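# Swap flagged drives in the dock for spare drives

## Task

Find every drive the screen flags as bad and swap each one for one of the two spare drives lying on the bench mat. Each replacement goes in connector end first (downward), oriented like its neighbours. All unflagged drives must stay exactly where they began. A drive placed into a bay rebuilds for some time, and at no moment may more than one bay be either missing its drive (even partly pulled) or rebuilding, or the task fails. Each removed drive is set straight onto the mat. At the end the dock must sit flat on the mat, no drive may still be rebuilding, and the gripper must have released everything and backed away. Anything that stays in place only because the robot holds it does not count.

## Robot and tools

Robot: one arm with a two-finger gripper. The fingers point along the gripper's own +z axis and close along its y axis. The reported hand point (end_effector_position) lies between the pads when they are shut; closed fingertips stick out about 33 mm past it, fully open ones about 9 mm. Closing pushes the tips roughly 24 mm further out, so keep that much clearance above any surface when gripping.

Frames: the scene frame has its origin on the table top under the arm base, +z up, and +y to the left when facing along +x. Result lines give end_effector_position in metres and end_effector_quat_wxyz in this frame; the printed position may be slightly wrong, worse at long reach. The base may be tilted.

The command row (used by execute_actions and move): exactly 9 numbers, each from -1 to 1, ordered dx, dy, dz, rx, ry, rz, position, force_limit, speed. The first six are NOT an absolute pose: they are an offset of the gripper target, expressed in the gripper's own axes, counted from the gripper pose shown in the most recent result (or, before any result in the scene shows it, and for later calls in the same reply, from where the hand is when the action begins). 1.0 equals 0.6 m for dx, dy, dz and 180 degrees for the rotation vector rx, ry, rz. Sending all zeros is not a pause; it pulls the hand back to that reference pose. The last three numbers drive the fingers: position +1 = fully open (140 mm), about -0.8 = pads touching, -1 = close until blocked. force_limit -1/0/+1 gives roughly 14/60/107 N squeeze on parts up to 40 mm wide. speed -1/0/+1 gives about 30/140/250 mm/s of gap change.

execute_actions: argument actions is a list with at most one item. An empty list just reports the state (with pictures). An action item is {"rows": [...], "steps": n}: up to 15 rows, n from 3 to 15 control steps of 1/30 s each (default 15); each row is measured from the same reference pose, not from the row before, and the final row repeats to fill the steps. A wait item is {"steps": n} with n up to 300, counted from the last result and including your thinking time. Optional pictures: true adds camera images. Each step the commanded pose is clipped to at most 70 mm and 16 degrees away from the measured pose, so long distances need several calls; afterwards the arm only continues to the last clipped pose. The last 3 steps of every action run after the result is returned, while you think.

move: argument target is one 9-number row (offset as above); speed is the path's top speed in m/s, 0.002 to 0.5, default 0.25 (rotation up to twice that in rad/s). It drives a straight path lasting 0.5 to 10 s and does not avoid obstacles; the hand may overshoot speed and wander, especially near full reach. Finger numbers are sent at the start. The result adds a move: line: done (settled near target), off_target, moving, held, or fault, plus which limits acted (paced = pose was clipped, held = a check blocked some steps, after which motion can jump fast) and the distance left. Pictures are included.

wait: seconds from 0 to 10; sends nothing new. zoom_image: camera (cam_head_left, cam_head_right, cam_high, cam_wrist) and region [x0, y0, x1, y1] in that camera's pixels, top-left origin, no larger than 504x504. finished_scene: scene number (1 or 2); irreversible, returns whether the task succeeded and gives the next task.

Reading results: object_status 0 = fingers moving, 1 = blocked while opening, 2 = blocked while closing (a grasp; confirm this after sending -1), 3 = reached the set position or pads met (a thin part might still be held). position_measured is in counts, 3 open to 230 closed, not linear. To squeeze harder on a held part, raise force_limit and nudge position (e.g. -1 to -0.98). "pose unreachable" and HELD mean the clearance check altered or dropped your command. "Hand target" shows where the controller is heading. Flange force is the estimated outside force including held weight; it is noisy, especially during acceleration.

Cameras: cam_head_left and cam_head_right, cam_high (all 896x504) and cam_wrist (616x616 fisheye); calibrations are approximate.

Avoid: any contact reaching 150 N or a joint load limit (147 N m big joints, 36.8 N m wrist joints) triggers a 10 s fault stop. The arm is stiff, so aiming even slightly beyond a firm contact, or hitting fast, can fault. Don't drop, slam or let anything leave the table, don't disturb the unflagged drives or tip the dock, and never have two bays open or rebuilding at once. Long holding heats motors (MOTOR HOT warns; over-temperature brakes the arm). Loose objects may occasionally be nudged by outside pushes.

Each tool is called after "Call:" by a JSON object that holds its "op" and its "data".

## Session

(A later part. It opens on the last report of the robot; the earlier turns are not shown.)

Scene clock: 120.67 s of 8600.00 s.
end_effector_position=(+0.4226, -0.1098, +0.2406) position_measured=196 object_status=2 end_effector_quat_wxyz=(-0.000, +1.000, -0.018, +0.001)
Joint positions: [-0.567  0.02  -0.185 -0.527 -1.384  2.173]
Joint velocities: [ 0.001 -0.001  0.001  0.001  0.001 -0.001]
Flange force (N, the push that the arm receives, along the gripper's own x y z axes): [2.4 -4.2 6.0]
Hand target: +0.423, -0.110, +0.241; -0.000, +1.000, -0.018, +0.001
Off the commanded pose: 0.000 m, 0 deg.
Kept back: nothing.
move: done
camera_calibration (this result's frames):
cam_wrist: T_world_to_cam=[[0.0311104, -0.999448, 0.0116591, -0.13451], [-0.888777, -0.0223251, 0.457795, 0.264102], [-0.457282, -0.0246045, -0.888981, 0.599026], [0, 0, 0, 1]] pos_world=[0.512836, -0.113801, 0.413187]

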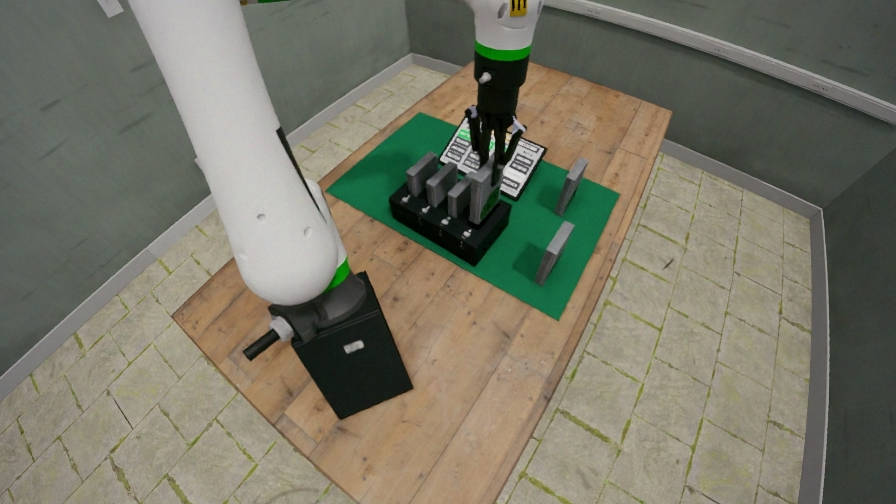

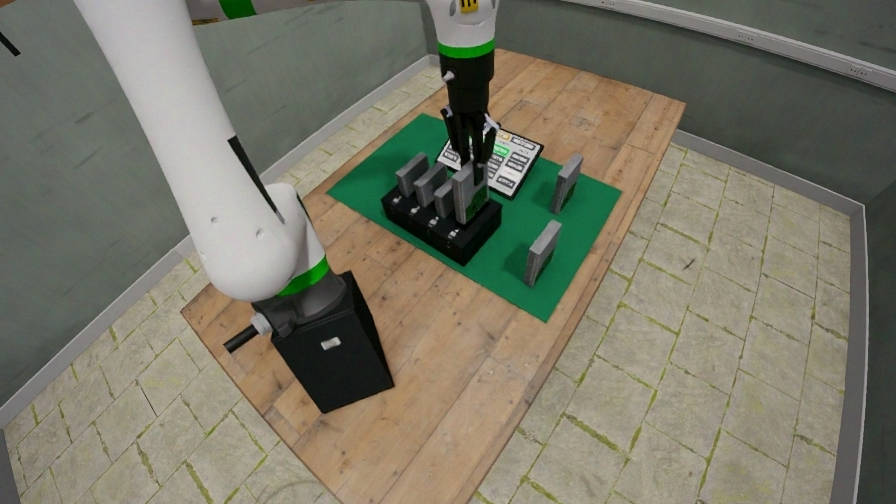

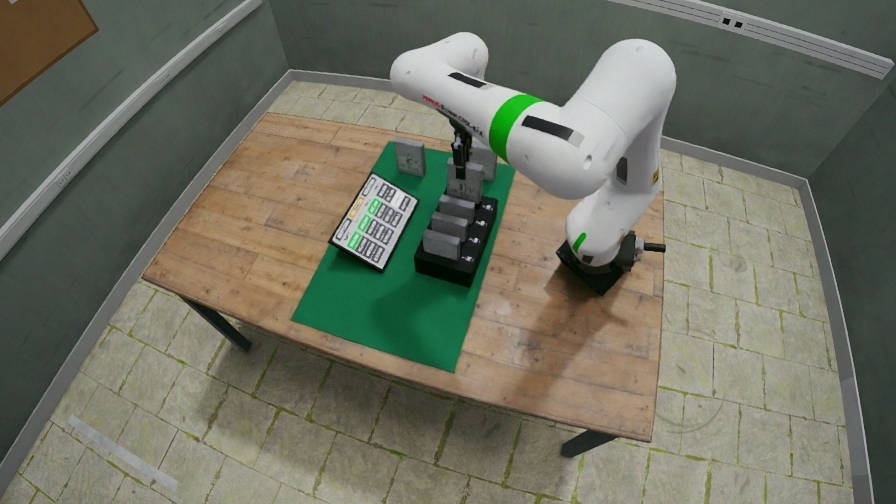

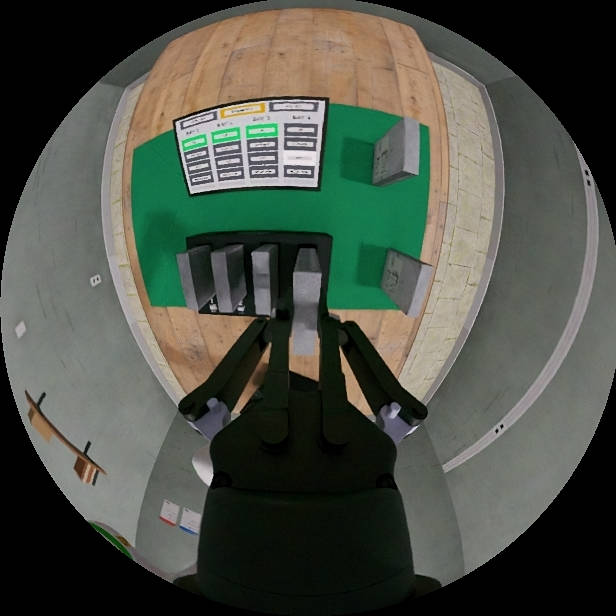

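Call:
{"op": "move", "data": {"target": [0.0015,-0.0005,0.045,0,0,0,-1,0.7,0], "speed": 0.03}}

Scene clock: 135.10 s of 8600.00 s.
end_effector_position=(+0.4235, -0.1095, +0.2136) position_measured=196 object_status=2 end_effector_quat_wxyz=(-0.000, +1.000, -0.018, +0.001)
Joint positions: [-0.535  0.036 -0.224 -0.535 -1.321  2.174]
Joint velocities: [-0.    -0.    -0.     0.    -0.001  0.001]
Flange force (N, the push that the arm receives, along the gripper's own x y z axes): [-2.8 0.1 4.1]
Hand target: +0.423, -0.109, +0.214; -0.000, +1.000, -0.018, +0.001
Off the commanded pose: 0.000 m, 0 deg.
Kept back: nothing.
move: done
camera_calibration (this result's frames):
cam_wrist: T_world_to_cam=[[0.0310053, -0.999452, 0.0116006, -0.133854], [-0.888799, -0.0222594, 0.457757, 0.277271], [-0.457248, -0.0245035, -0.889002, 0.57544], [0, 0, 0, 1]] pos_world=[0.513707, -0.113509, 0.386197]

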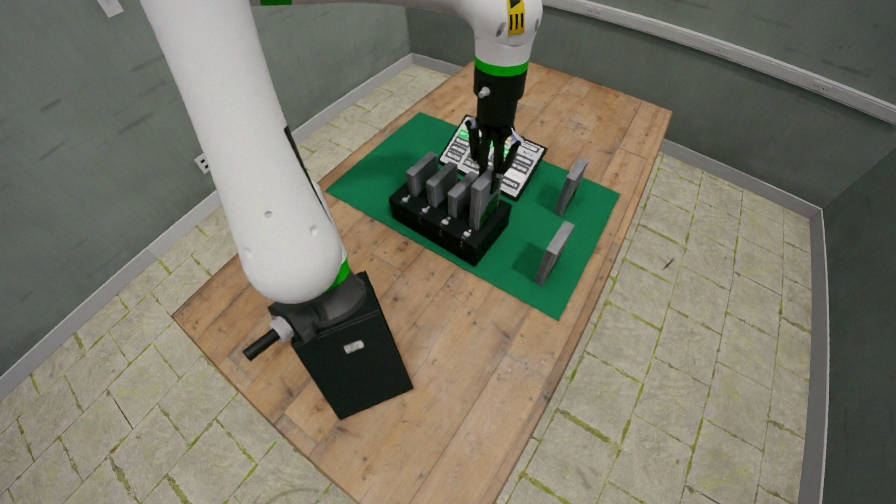

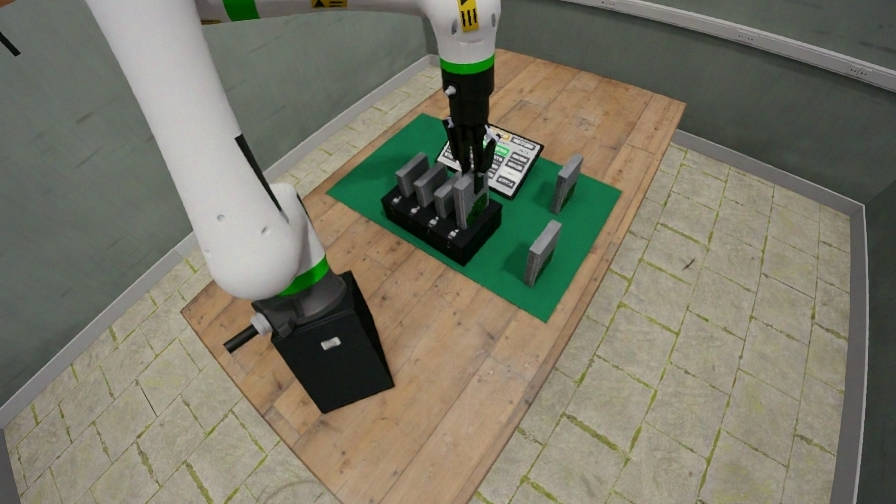

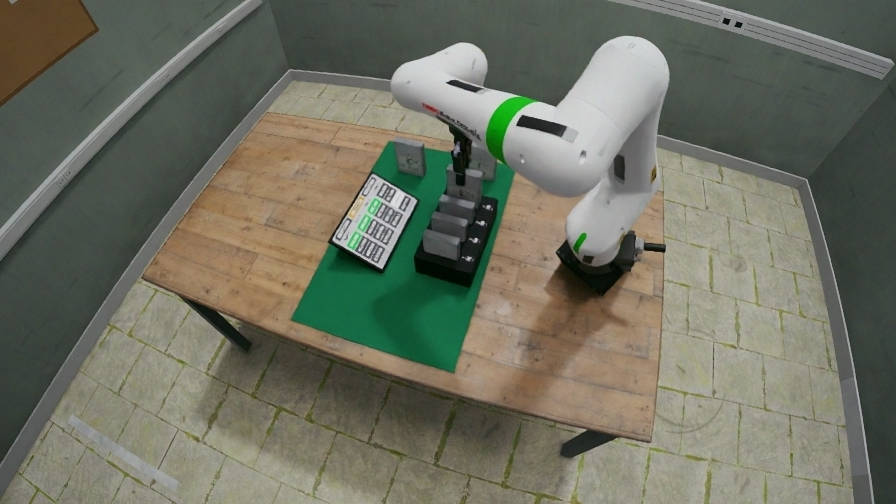

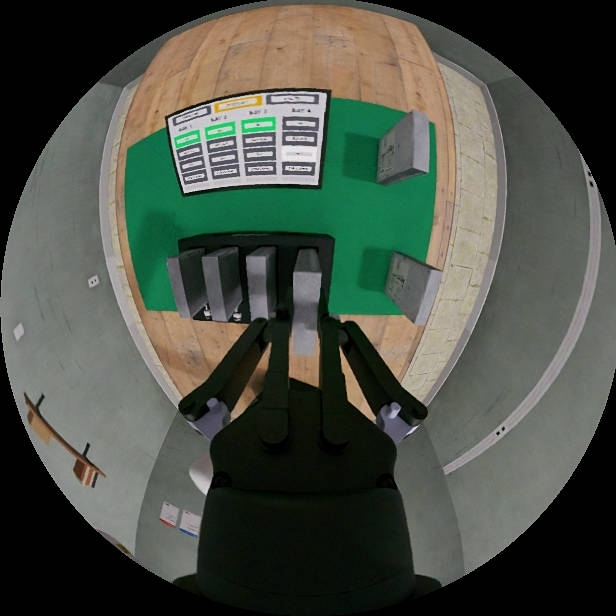

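Call:
{"op": "move", "data": {"target": [-0.001,0,0.083,0,0,0,-1,0.7,0], "speed": 0.05}}

Call:
{"op": "move", "data": {"target": [0,0,0.022,0,0,0,-1,0.7,0], "speed": 0.015}}

Scene clock: 136.60 s of 8600.00 s.
end_effector_position=(+0.4228, -0.1094, +0.1639) position_measured=196 object_status=2 end_effector_quat_wxyz=(-0.000, +1.000, -0.018, +0.001)
Joint positions: [-0.479  0.076 -0.289 -0.555 -1.204  2.183]
Joint velocities: [ 0.     0.001  0.    -0.    -0.    -0.001]
Flange force (N, the push that the arm receives, along the gripper's own x y z axes): [-1.7 -2.9 3.4]
Hand target: +0.423, -0.109, +0.164; -0.000, +1.000, -0.018, +0.001
Off the commanded pose: 0.000 m, 0 deg.
Kept back: nothing.
move: done
camera_calibration (this result's frames):
cam_wrist: T_world_to_cam=[[0.0308336, -0.999457, 0.0115765, -0.133094], [-0.888824, -0.0221189, 0.457715, 0.299504], [-0.457211, -0.0244025, -0.889024, 0.530888], [0, 0, 0, 1]] pos_world=[0.513038, -0.113442, 0.336425]

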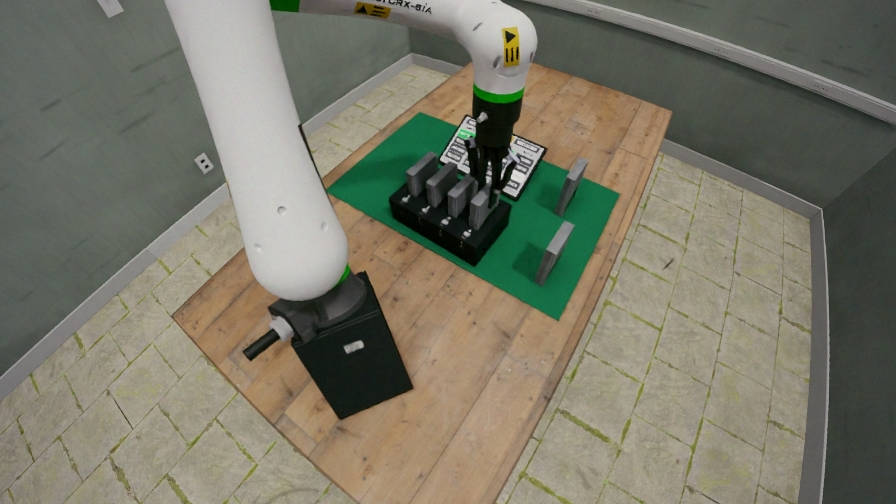

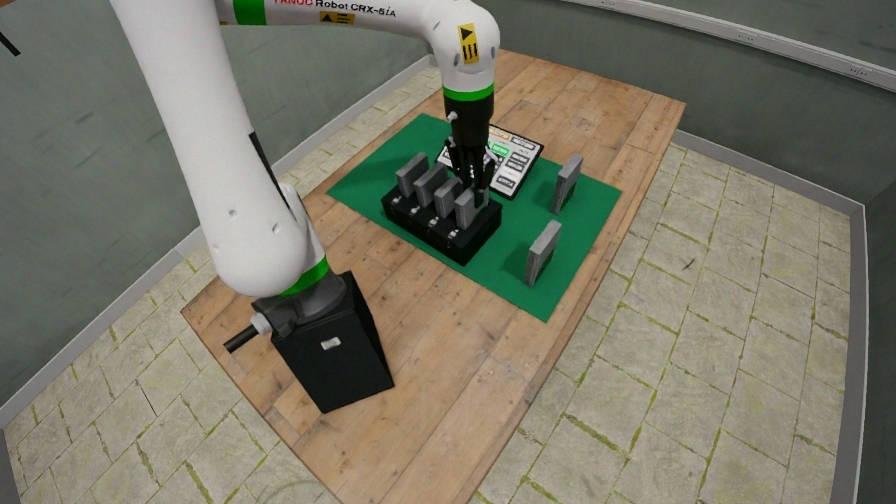

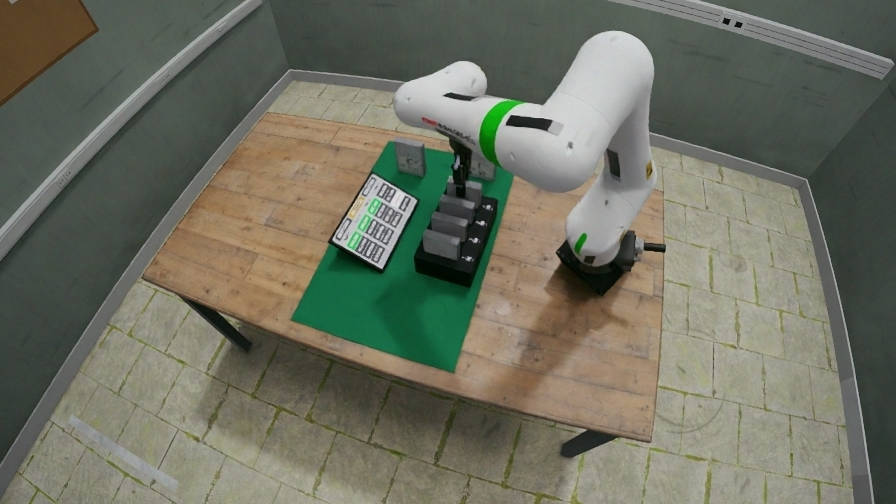

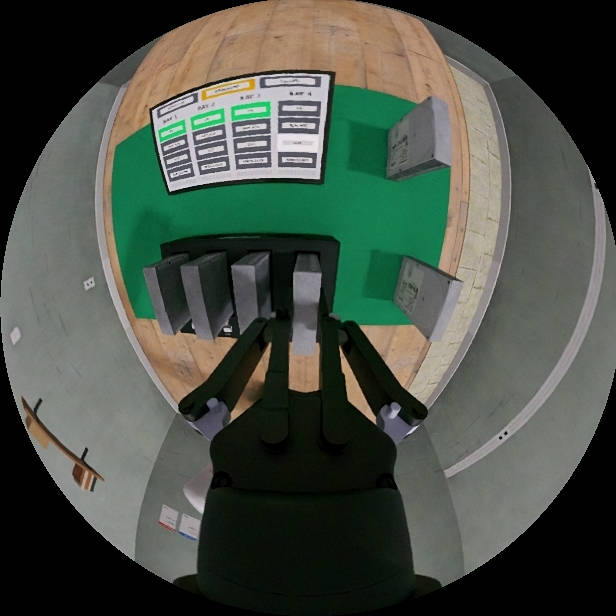

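Scene clock: 137.70 s of 8600.00 s.
end_effector_position=(+0.4227, -0.1093, +0.1505) position_measured=197 object_status=2 end_effector_quat_wxyz=(-0.001, +1.000, -0.018, +0.001)
Joint positions: [-0.464  0.089 -0.303 -0.562 -1.173  2.186]
Joint velocities: [ 0.     0.     0.001  0.    -0.     0.   ]
Flange force (N, the push that the arm receives, along the gripper's own x y z axes): [-0.8 -7.0 13.2]
Hand target: +0.423, -0.109, +0.151; -0.000, +1.000, -0.018, +0.001
Off the commanded pose: 0.000 m, 0 deg.
Kept back: nothing.
move: done
camera_calibration (this result's frames):
cam_wrist: T_world_to_cam=[[0.03059, -0.999469, 0.0112142, -0.132659], [-0.888798, -0.0220665, 0.457767, 0.305552], [-0.457277, -0.0239703, -0.889001, 0.519075], [0, 0, 0, 1]] pos_world=[0.512993, -0.113404, 0.323074]

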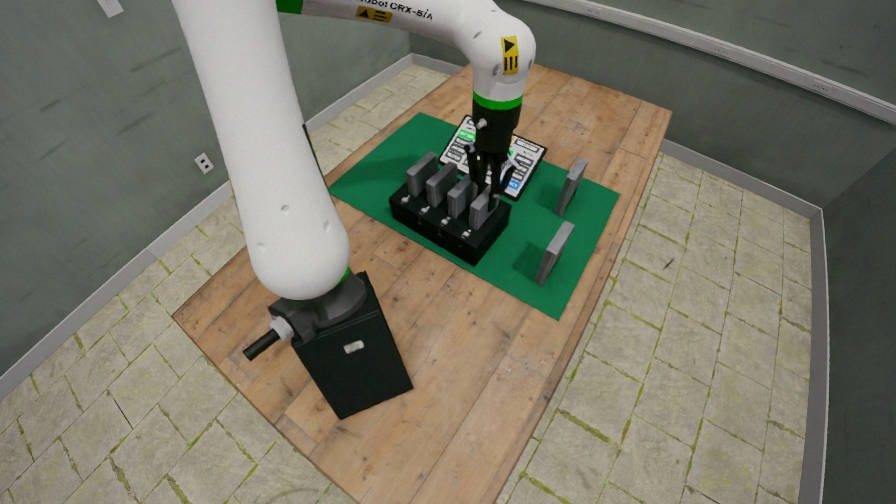

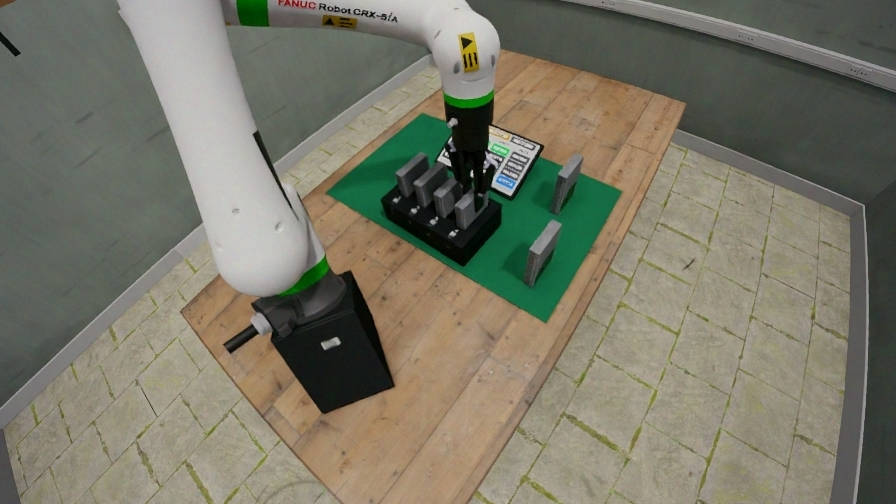

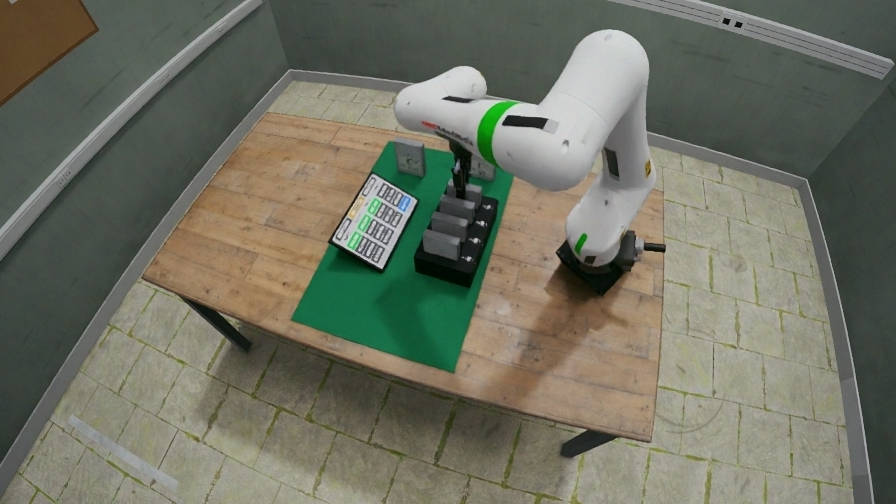

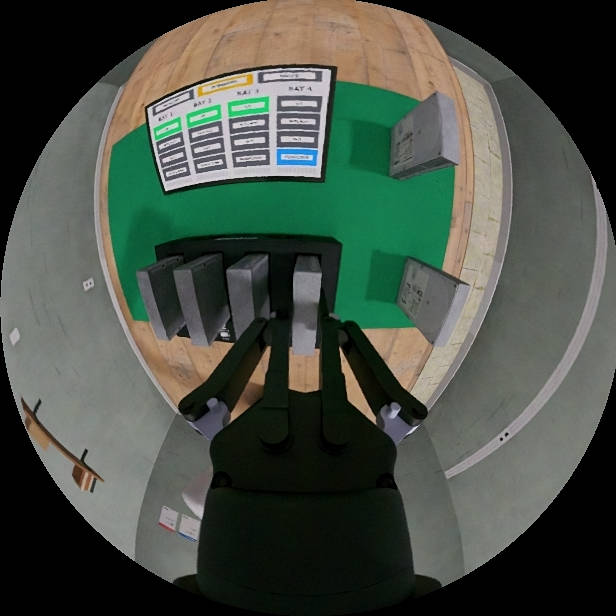

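Call:
{"op": "move", "data": {"target": [0,0,0,0,0,0,-0.25,0.7,0]}}

Call:
{"op": "move", "data": {"target": [0,0,-0.25,0,0,0,-0.25,0.7,0], "speed": 0.15}}

Call:
{"op": "execute_actions", "data": {"actions": [{"steps":300}]}}

Call:
{"op": "execute_actions", "data": {"actions": [{"steps":300}]}}

Call:
{"op": "execute_actions", "data": {"actions": [{"steps":300}]}}

Call:
{"op": "execute_actions", "data": {"actions": [{"steps":300}]}}

Call:
{"op": "execute_actions", "data": {"actions": [{"steps":300}]}}

Call:
{"op": "wait", "data": {"seconds": 7}}

Scene clock: 138.63 s of 8600.00 s.
end_effector_position=(+0.4228, -0.1093, +0.1505) position_measured=160 object_status=3 end_effector_quat_wxyz=(-0.001, +1.000, -0.018, +0.001)
Joint positions: [-0.464  0.089 -0.303 -0.562 -1.173  2.186]
Joint velocities: [ 0.     0.001 -0.001  0.    -0.001  0.   ]
Flange force (N, the push that the arm receives, along the gripper's own x y z axes): [-5.1 -5.3 -1.3]
Hand target: +0.423, -0.109, +0.151; -0.001, +1.000, -0.018, +0.001
Off the commanded pose: 0.000 m, 0 deg.
Kept back: nothing.
move: done
camera_calibration (this result's frames):
cam_wrist: T_world_to_cam=[[0.0306589, -0.999466, 0.0112626, -0.13271], [-0.888835, -0.0221077, 0.457695, 0.305608], [-0.457201, -0.0240431, -0.889038, 0.519082], [0, 0, 0, 1]] pos_world=[0.513029, -0.113402, 0.323103]

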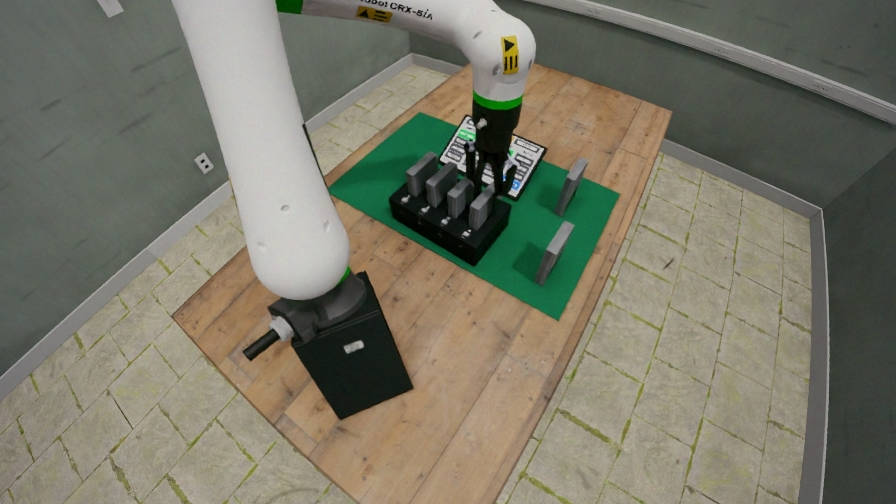

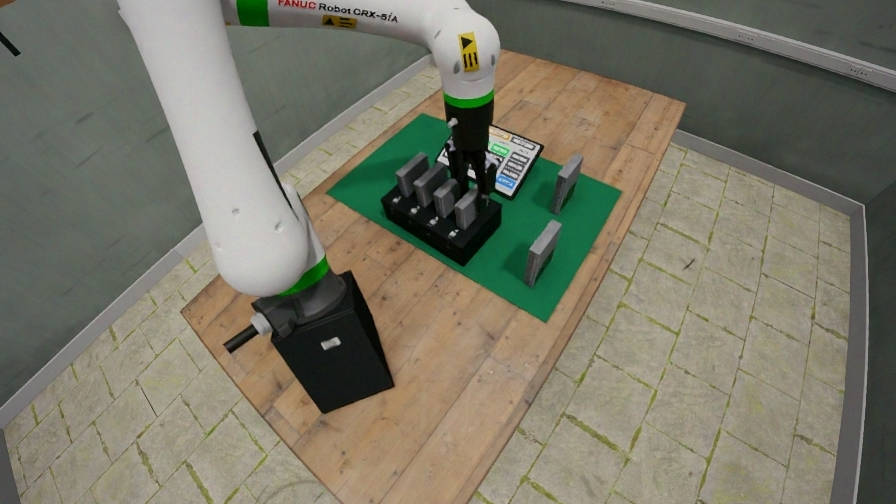

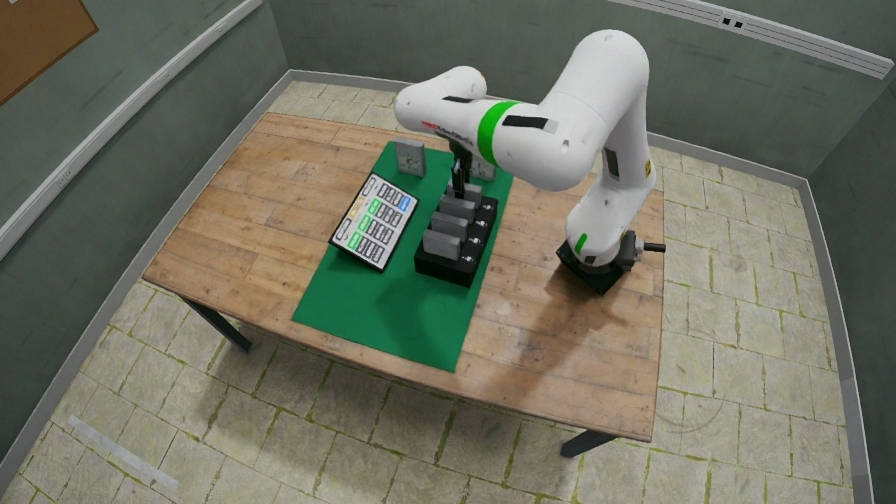

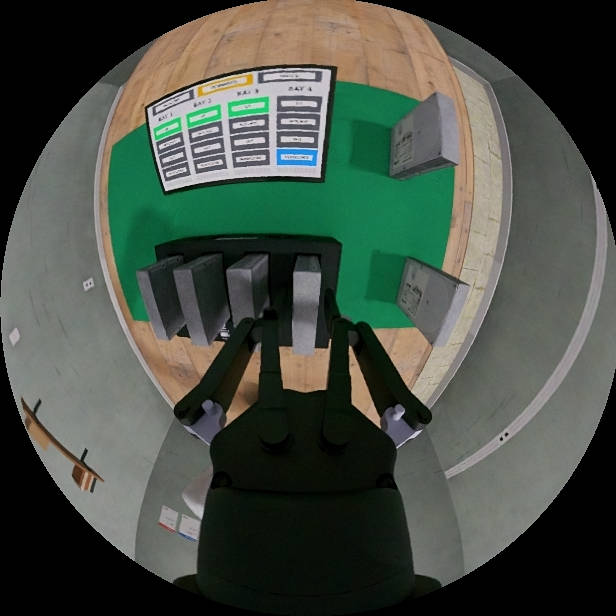

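Scene clock: 139.97 s of 8600.00 s.
end_effector_position=(+0.4229, -0.1096, +0.3005) position_measured=160 object_status=3 end_effector_quat_wxyz=(-0.000, +1.000, -0.018, +0.001)
Joint positions: [-0.635  0.003 -0.08  -0.517 -1.524  2.17 ]
Joint velocities: [-0.001 -0.     0.002 -0.    -0.    -0.001]
Flange force (N, the push that the arm receives, along the gripper's own x y z axes): [-0.2 -2.4 2.1]
Hand target: +0.423, -0.110, +0.301; -0.000, +1.000, -0.018, +0.001
Off the commanded pose: 0.001 m, 0 deg.
Kept back: nothing.
move: done
camera_calibration (this result's frames):
cam_wrist: T_world_to_cam=[[0.0309769, -0.999451, 0.0117137, -0.135009], [-0.888682, -0.0221761, 0.457987, 0.236902], [-0.457476, -0.0245968, -0.888882, 0.652508], [0, 0, 0, 1]] pos_world=[0.51322, -0.113632, 0.473086]

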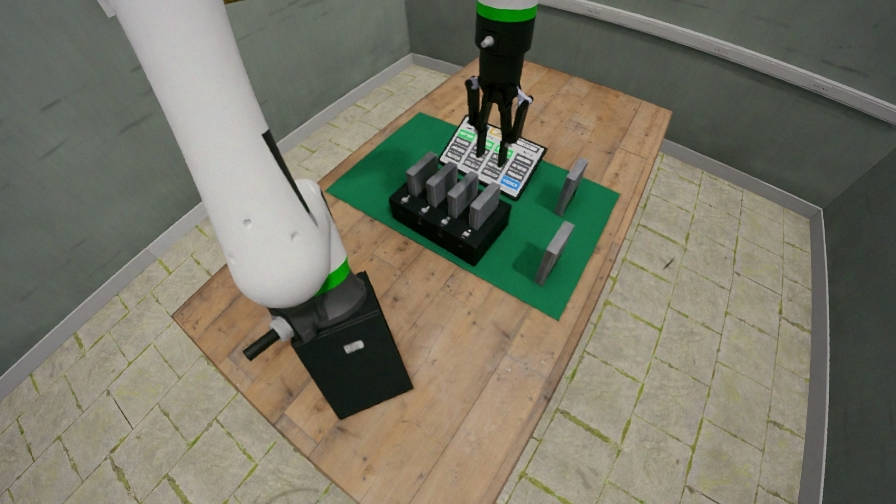

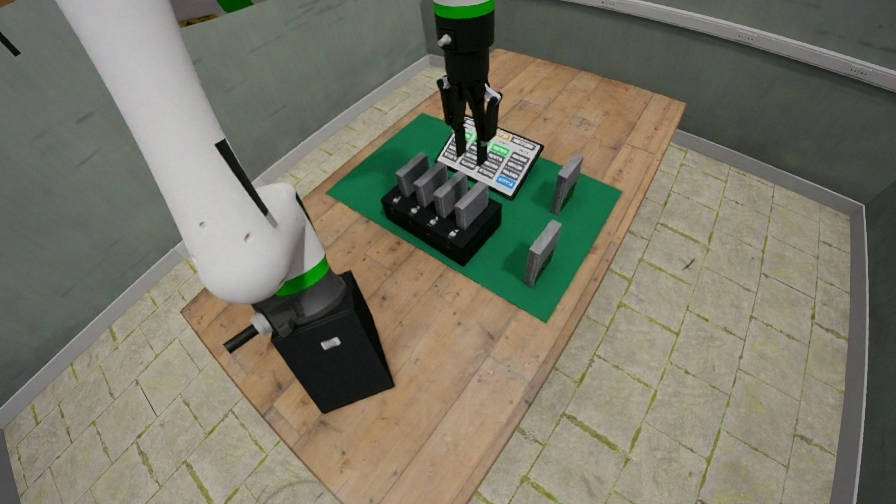

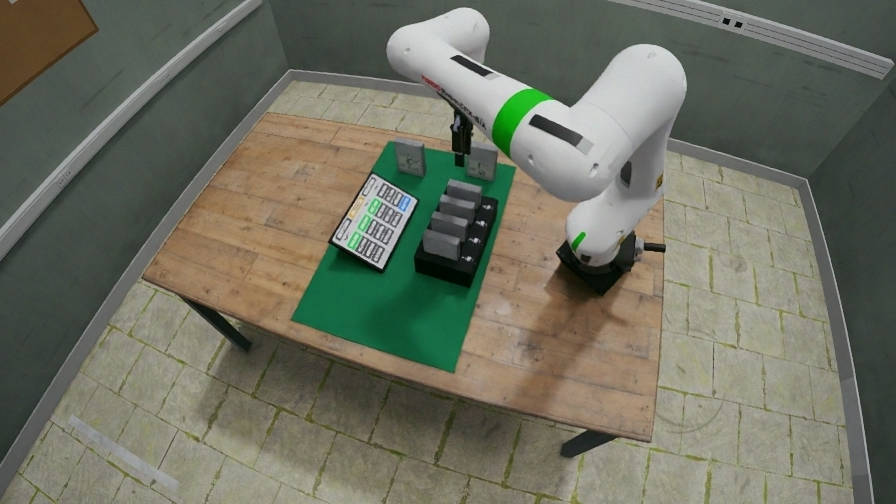

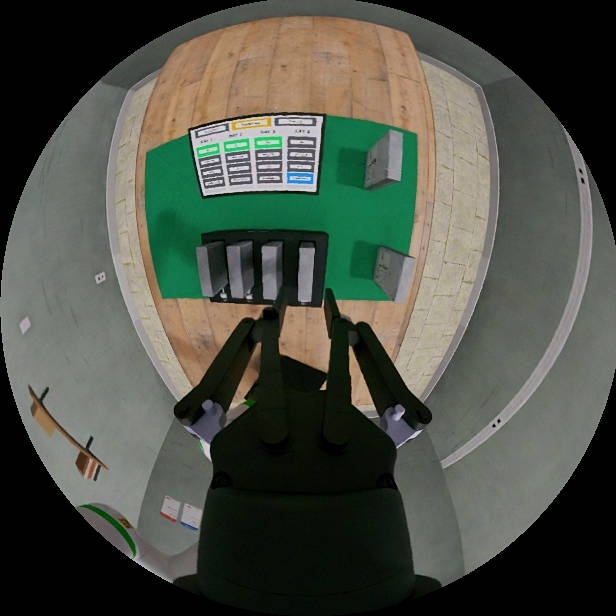

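Scene clock: 149.97 s of 8600.00 s.
end_effector_position=(+0.4230, -0.1095, +0.3005) position_measured=160 object_status=3 end_effector_quat_wxyz=(-0.000, +1.000, -0.018, +0.001)
Joint positions: [-0.635  0.003 -0.08  -0.517 -1.524  2.171]
Joint velocities: [0.    0.001 0.    0.    0.001 0.   ]
Flange force (N, the push that the arm receives, along the gripper's own x y z axes): [-1.2 -6.2 1.9]
Hand target: +0.423, -0.110, +0.301; -0.000, +1.000, -0.018, +0.001
Off the commanded pose: 0.001 m, 0 deg.
Kept back: nothing.
Steps of this call (steps 1 to 300: nothing new was sent). Readings (end_effector_position | what the end effector reports):
1: (+0.4229, -0.1096, +0.3005) | position_measured=160 object_status=3
2: (+0.4229, -0.1096, +0.3005) | position_measured=160 object_status=3
4: (+0.4230, -0.1096, +0.3005) | position_measured=160 object_status=3
8: (+0.4230, -0.1095, +0.3005) | position_measured=160 object_status=3
300: the state above

Scene clock: 159.97 s of 8600.00 s.
end_effector_position=(+0.4230, -0.1095, +0.3005) position_measured=160 object_status=3 end_effector_quat_wxyz=(-0.000, +1.000, -0.018, +0.001)
Joint positions: [-0.635  0.003 -0.08  -0.517 -1.524  2.171]
Joint velocities: [-0.001 -0.    -0.     0.    -0.001  0.001]
Flange force (N, the push that the arm receives, along the gripper's own x y z axes): [1.4 -3.3 -1.0]
Hand target: +0.423, -0.110, +0.301; -0.000, +1.000, -0.018, +0.001
Off the commanded pose: 0.001 m, 0 deg.
Kept back: nothing.
Steps of this call (steps 1 to 300: nothing new was sent). Readings (end_effector_position | what the end effector reports):
1: (+0.4230, -0.1095, +0.3005) | position_measured=160 object_status=3
2: (+0.4230, -0.1095, +0.3005) | position_measured=160 object_status=3
4: (+0.4230, -0.1095, +0.3005) | position_measured=160 object_status=3
8: (+0.4230, -0.1095, +0.3005) | position_measured=160 object_status=3
300: the state above

Scene clock: 169.97 s of 8600.00 s.
end_effector_position=(+0.4230, -0.1095, +0.3005) position_measured=160 object_status=3 end_effector_quat_wxyz=(-0.000, +1.000, -0.018, +0.001)
Joint positions: [-0.635  0.003 -0.08  -0.517 -1.524  2.171]
Joint velocities: [-0.    -0.001  0.002  0.     0.001 -0.001]
Flange force (N, the push that the arm receives, along the gripper's own x y z axes): [-1.0 -4.6 -0.2]
Hand target: +0.423, -0.110, +0.301; -0.000, +1.000, -0.018, +0.001
Off the commanded pose: 0.001 m, 0 deg.
Kept back: nothing.
Steps of this call (steps 1 to 300: nothing new was sent). Readings (end_effector_position | what the end effector reports):
1: (+0.4230, -0.1095, +0.3005) | position_measured=160 object_status=3
2: (+0.4230, -0.1095, +0.3005) | position_measured=160 object_status=3
4: (+0.4230, -0.1095, +0.3005) | position_measured=160 object_status=3
8: (+0.4230, -0.1095, +0.3005) | position_measured=160 object_status=3
300: the state above

Scene clock: 179.97 s of 8600.00 s.
end_effector_position=(+0.4230, -0.1095, +0.3005) position_measured=160 object_status=3 end_effector_quat_wxyz=(-0.000, +1.000, -0.018, +0.001)
Joint positions: [-0.635  0.003 -0.08  -0.517 -1.524  2.171]
Joint velocities: [ 0.     0.001 -0.001 -0.    -0.     0.   ]
Flange force (N, the push that the arm receives, along the gripper's own x y z axes): [-2.0 -4.1 1.4]
Hand target: +0.423, -0.110, +0.301; -0.000, +1.000, -0.018, +0.001
Off the commanded pose: 0.001 m, 0 deg.
Kept back: nothing.
Steps of this call (steps 1 to 300: nothing new was sent). Readings (end_effector_position | what the end effector reports):
1: (+0.4230, -0.1095, +0.3005) | position_measured=160 object_status=3
2: (+0.4230, -0.1095, +0.3005) | position_measured=160 object_status=3
4: (+0.4230, -0.1095, +0.3005) | position_measured=160 object_status=3
8: (+0.4230, -0.1095, +0.3005) | position_measured=160 object_status=3
300: the state above

Scene clock: 189.97 s of 8600.00 s.
end_effector_position=(+0.4230, -0.1095, +0.3005) position_measured=160 object_status=3 end_effector_quat_wxyz=(-0.000, +1.000, -0.018, +0.001)
Joint positions: [-0.635  0.003 -0.08  -0.517 -1.524  2.171]
Joint velocities: [ 0.001 -0.    -0.    -0.     0.001  0.   ]
Flange force (N, the push that the arm receives, along the gripper's own x y z axes): [-0.4 -6.2 0.8]
Hand target: +0.423, -0.110, +0.301; -0.000, +1.000, -0.018, +0.001
Off the commanded pose: 0.001 m, 0 deg.
Kept back: nothing.
Steps of this call (steps 1 to 300: nothing new was sent). Readings (end_effector_position | what the end effector reports):
1: (+0.4230, -0.1095, +0.3005) | position_measured=160 object_status=3
2: (+0.4230, -0.1095, +0.3005) | position_measured=160 object_status=3
4: (+0.4230, -0.1095, +0.3005) | position_measured=160 object_status=3
8: (+0.4230, -0.1095, +0.3005) | position_measured=160 object_status=3
300: the state above

Scene clock: 196.97 s of 8600.00 s.
end_effector_position=(+0.4230, -0.1095, +0.3005) position_measured=160 object_status=3 end_effector_quat_wxyz=(-0.000, +1.000, -0.018, +0.001)
Joint positions: [-0.635  0.003 -0.08  -0.517 -1.524  2.171]
Joint velocities: [-0.    -0.001  0.003  0.    -0.001  0.001]
Flange force (N, the push that the arm receives, along the gripper's own x y z axes): [-1.4 -0.7 0.2]
Hand target: +0.423, -0.110, +0.301; -0.000, +1.000, -0.018, +0.001
Off the commanded pose: 0.001 m, 0 deg.
Kept back: nothing.
Steps of this call (steps 1 to 210: nothing new was sent). Readings (end_effector_position | what the end effector reports):
1: (+0.4230, -0.1095, +0.3005) | position_measured=160 object_status=3
2: (+0.4230, -0.1095, +0.3005) | position_measured=160 object_status=3
4: (+0.4230, -0.1095, +0.3005) | position_measured=160 object_status=3
8: (+0.4230, -0.1095, +0.3005) | position_measured=160 object_status=3
210: the state above
camera_calibration (this result's frames):
cam_wrist: T_world_to_cam=[[0.0312141, -0.999447, 0.0114811, -0.134961], [-0.888763, -0.0224982, 0.457815, 0.237029], [-0.457303, -0.0244942, -0.888974, 0.652476], [0, 0, 0, 1]] pos_world=[0.513254, -0.113572, 0.473068]

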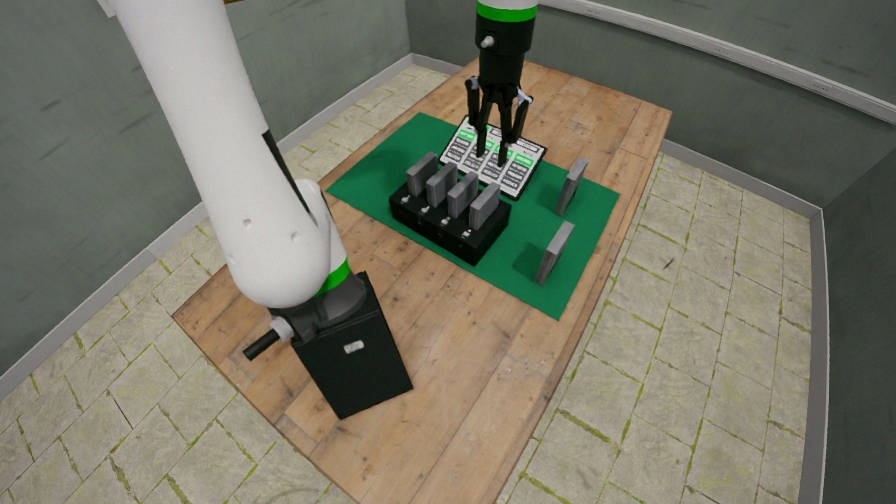

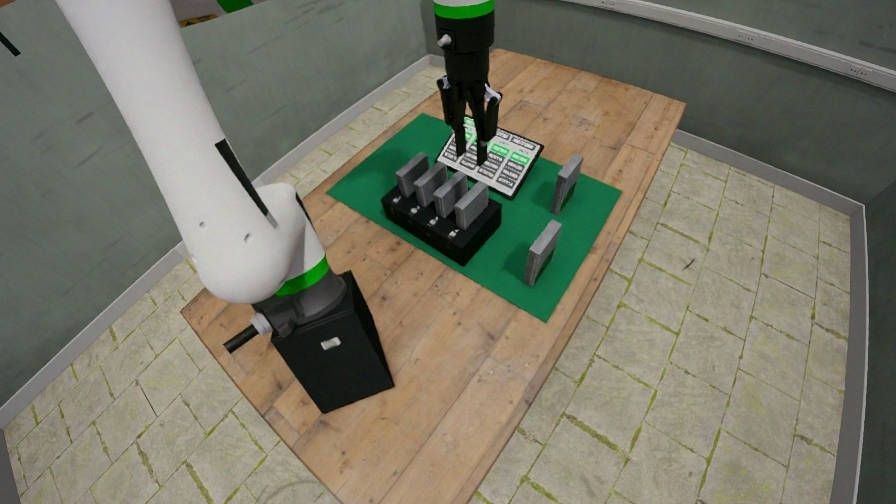

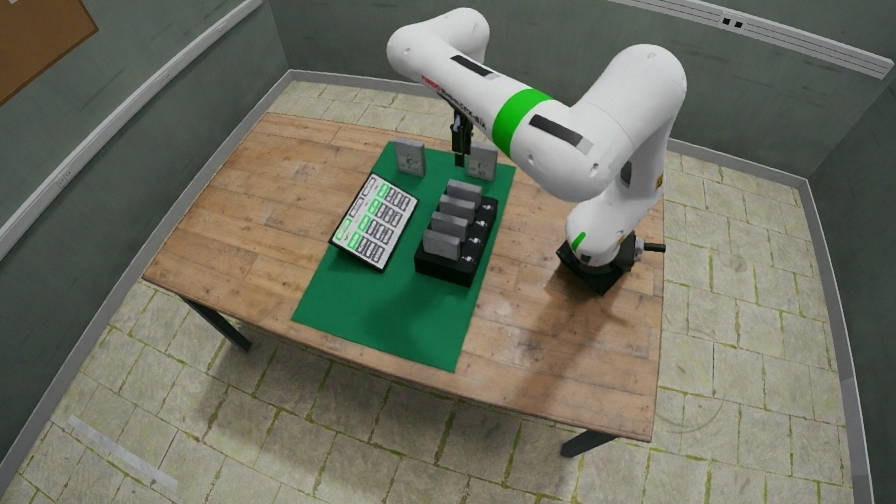

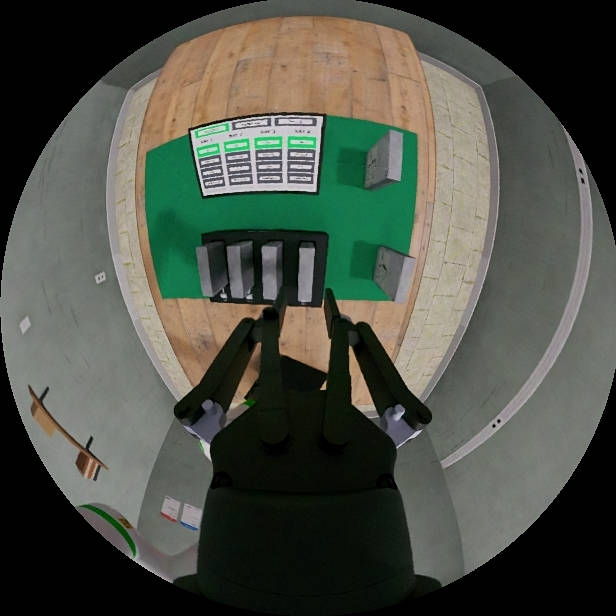

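Call:
{"op": "finished_scene", "data": {"scene": 2}}

The scene is finished: the task was done.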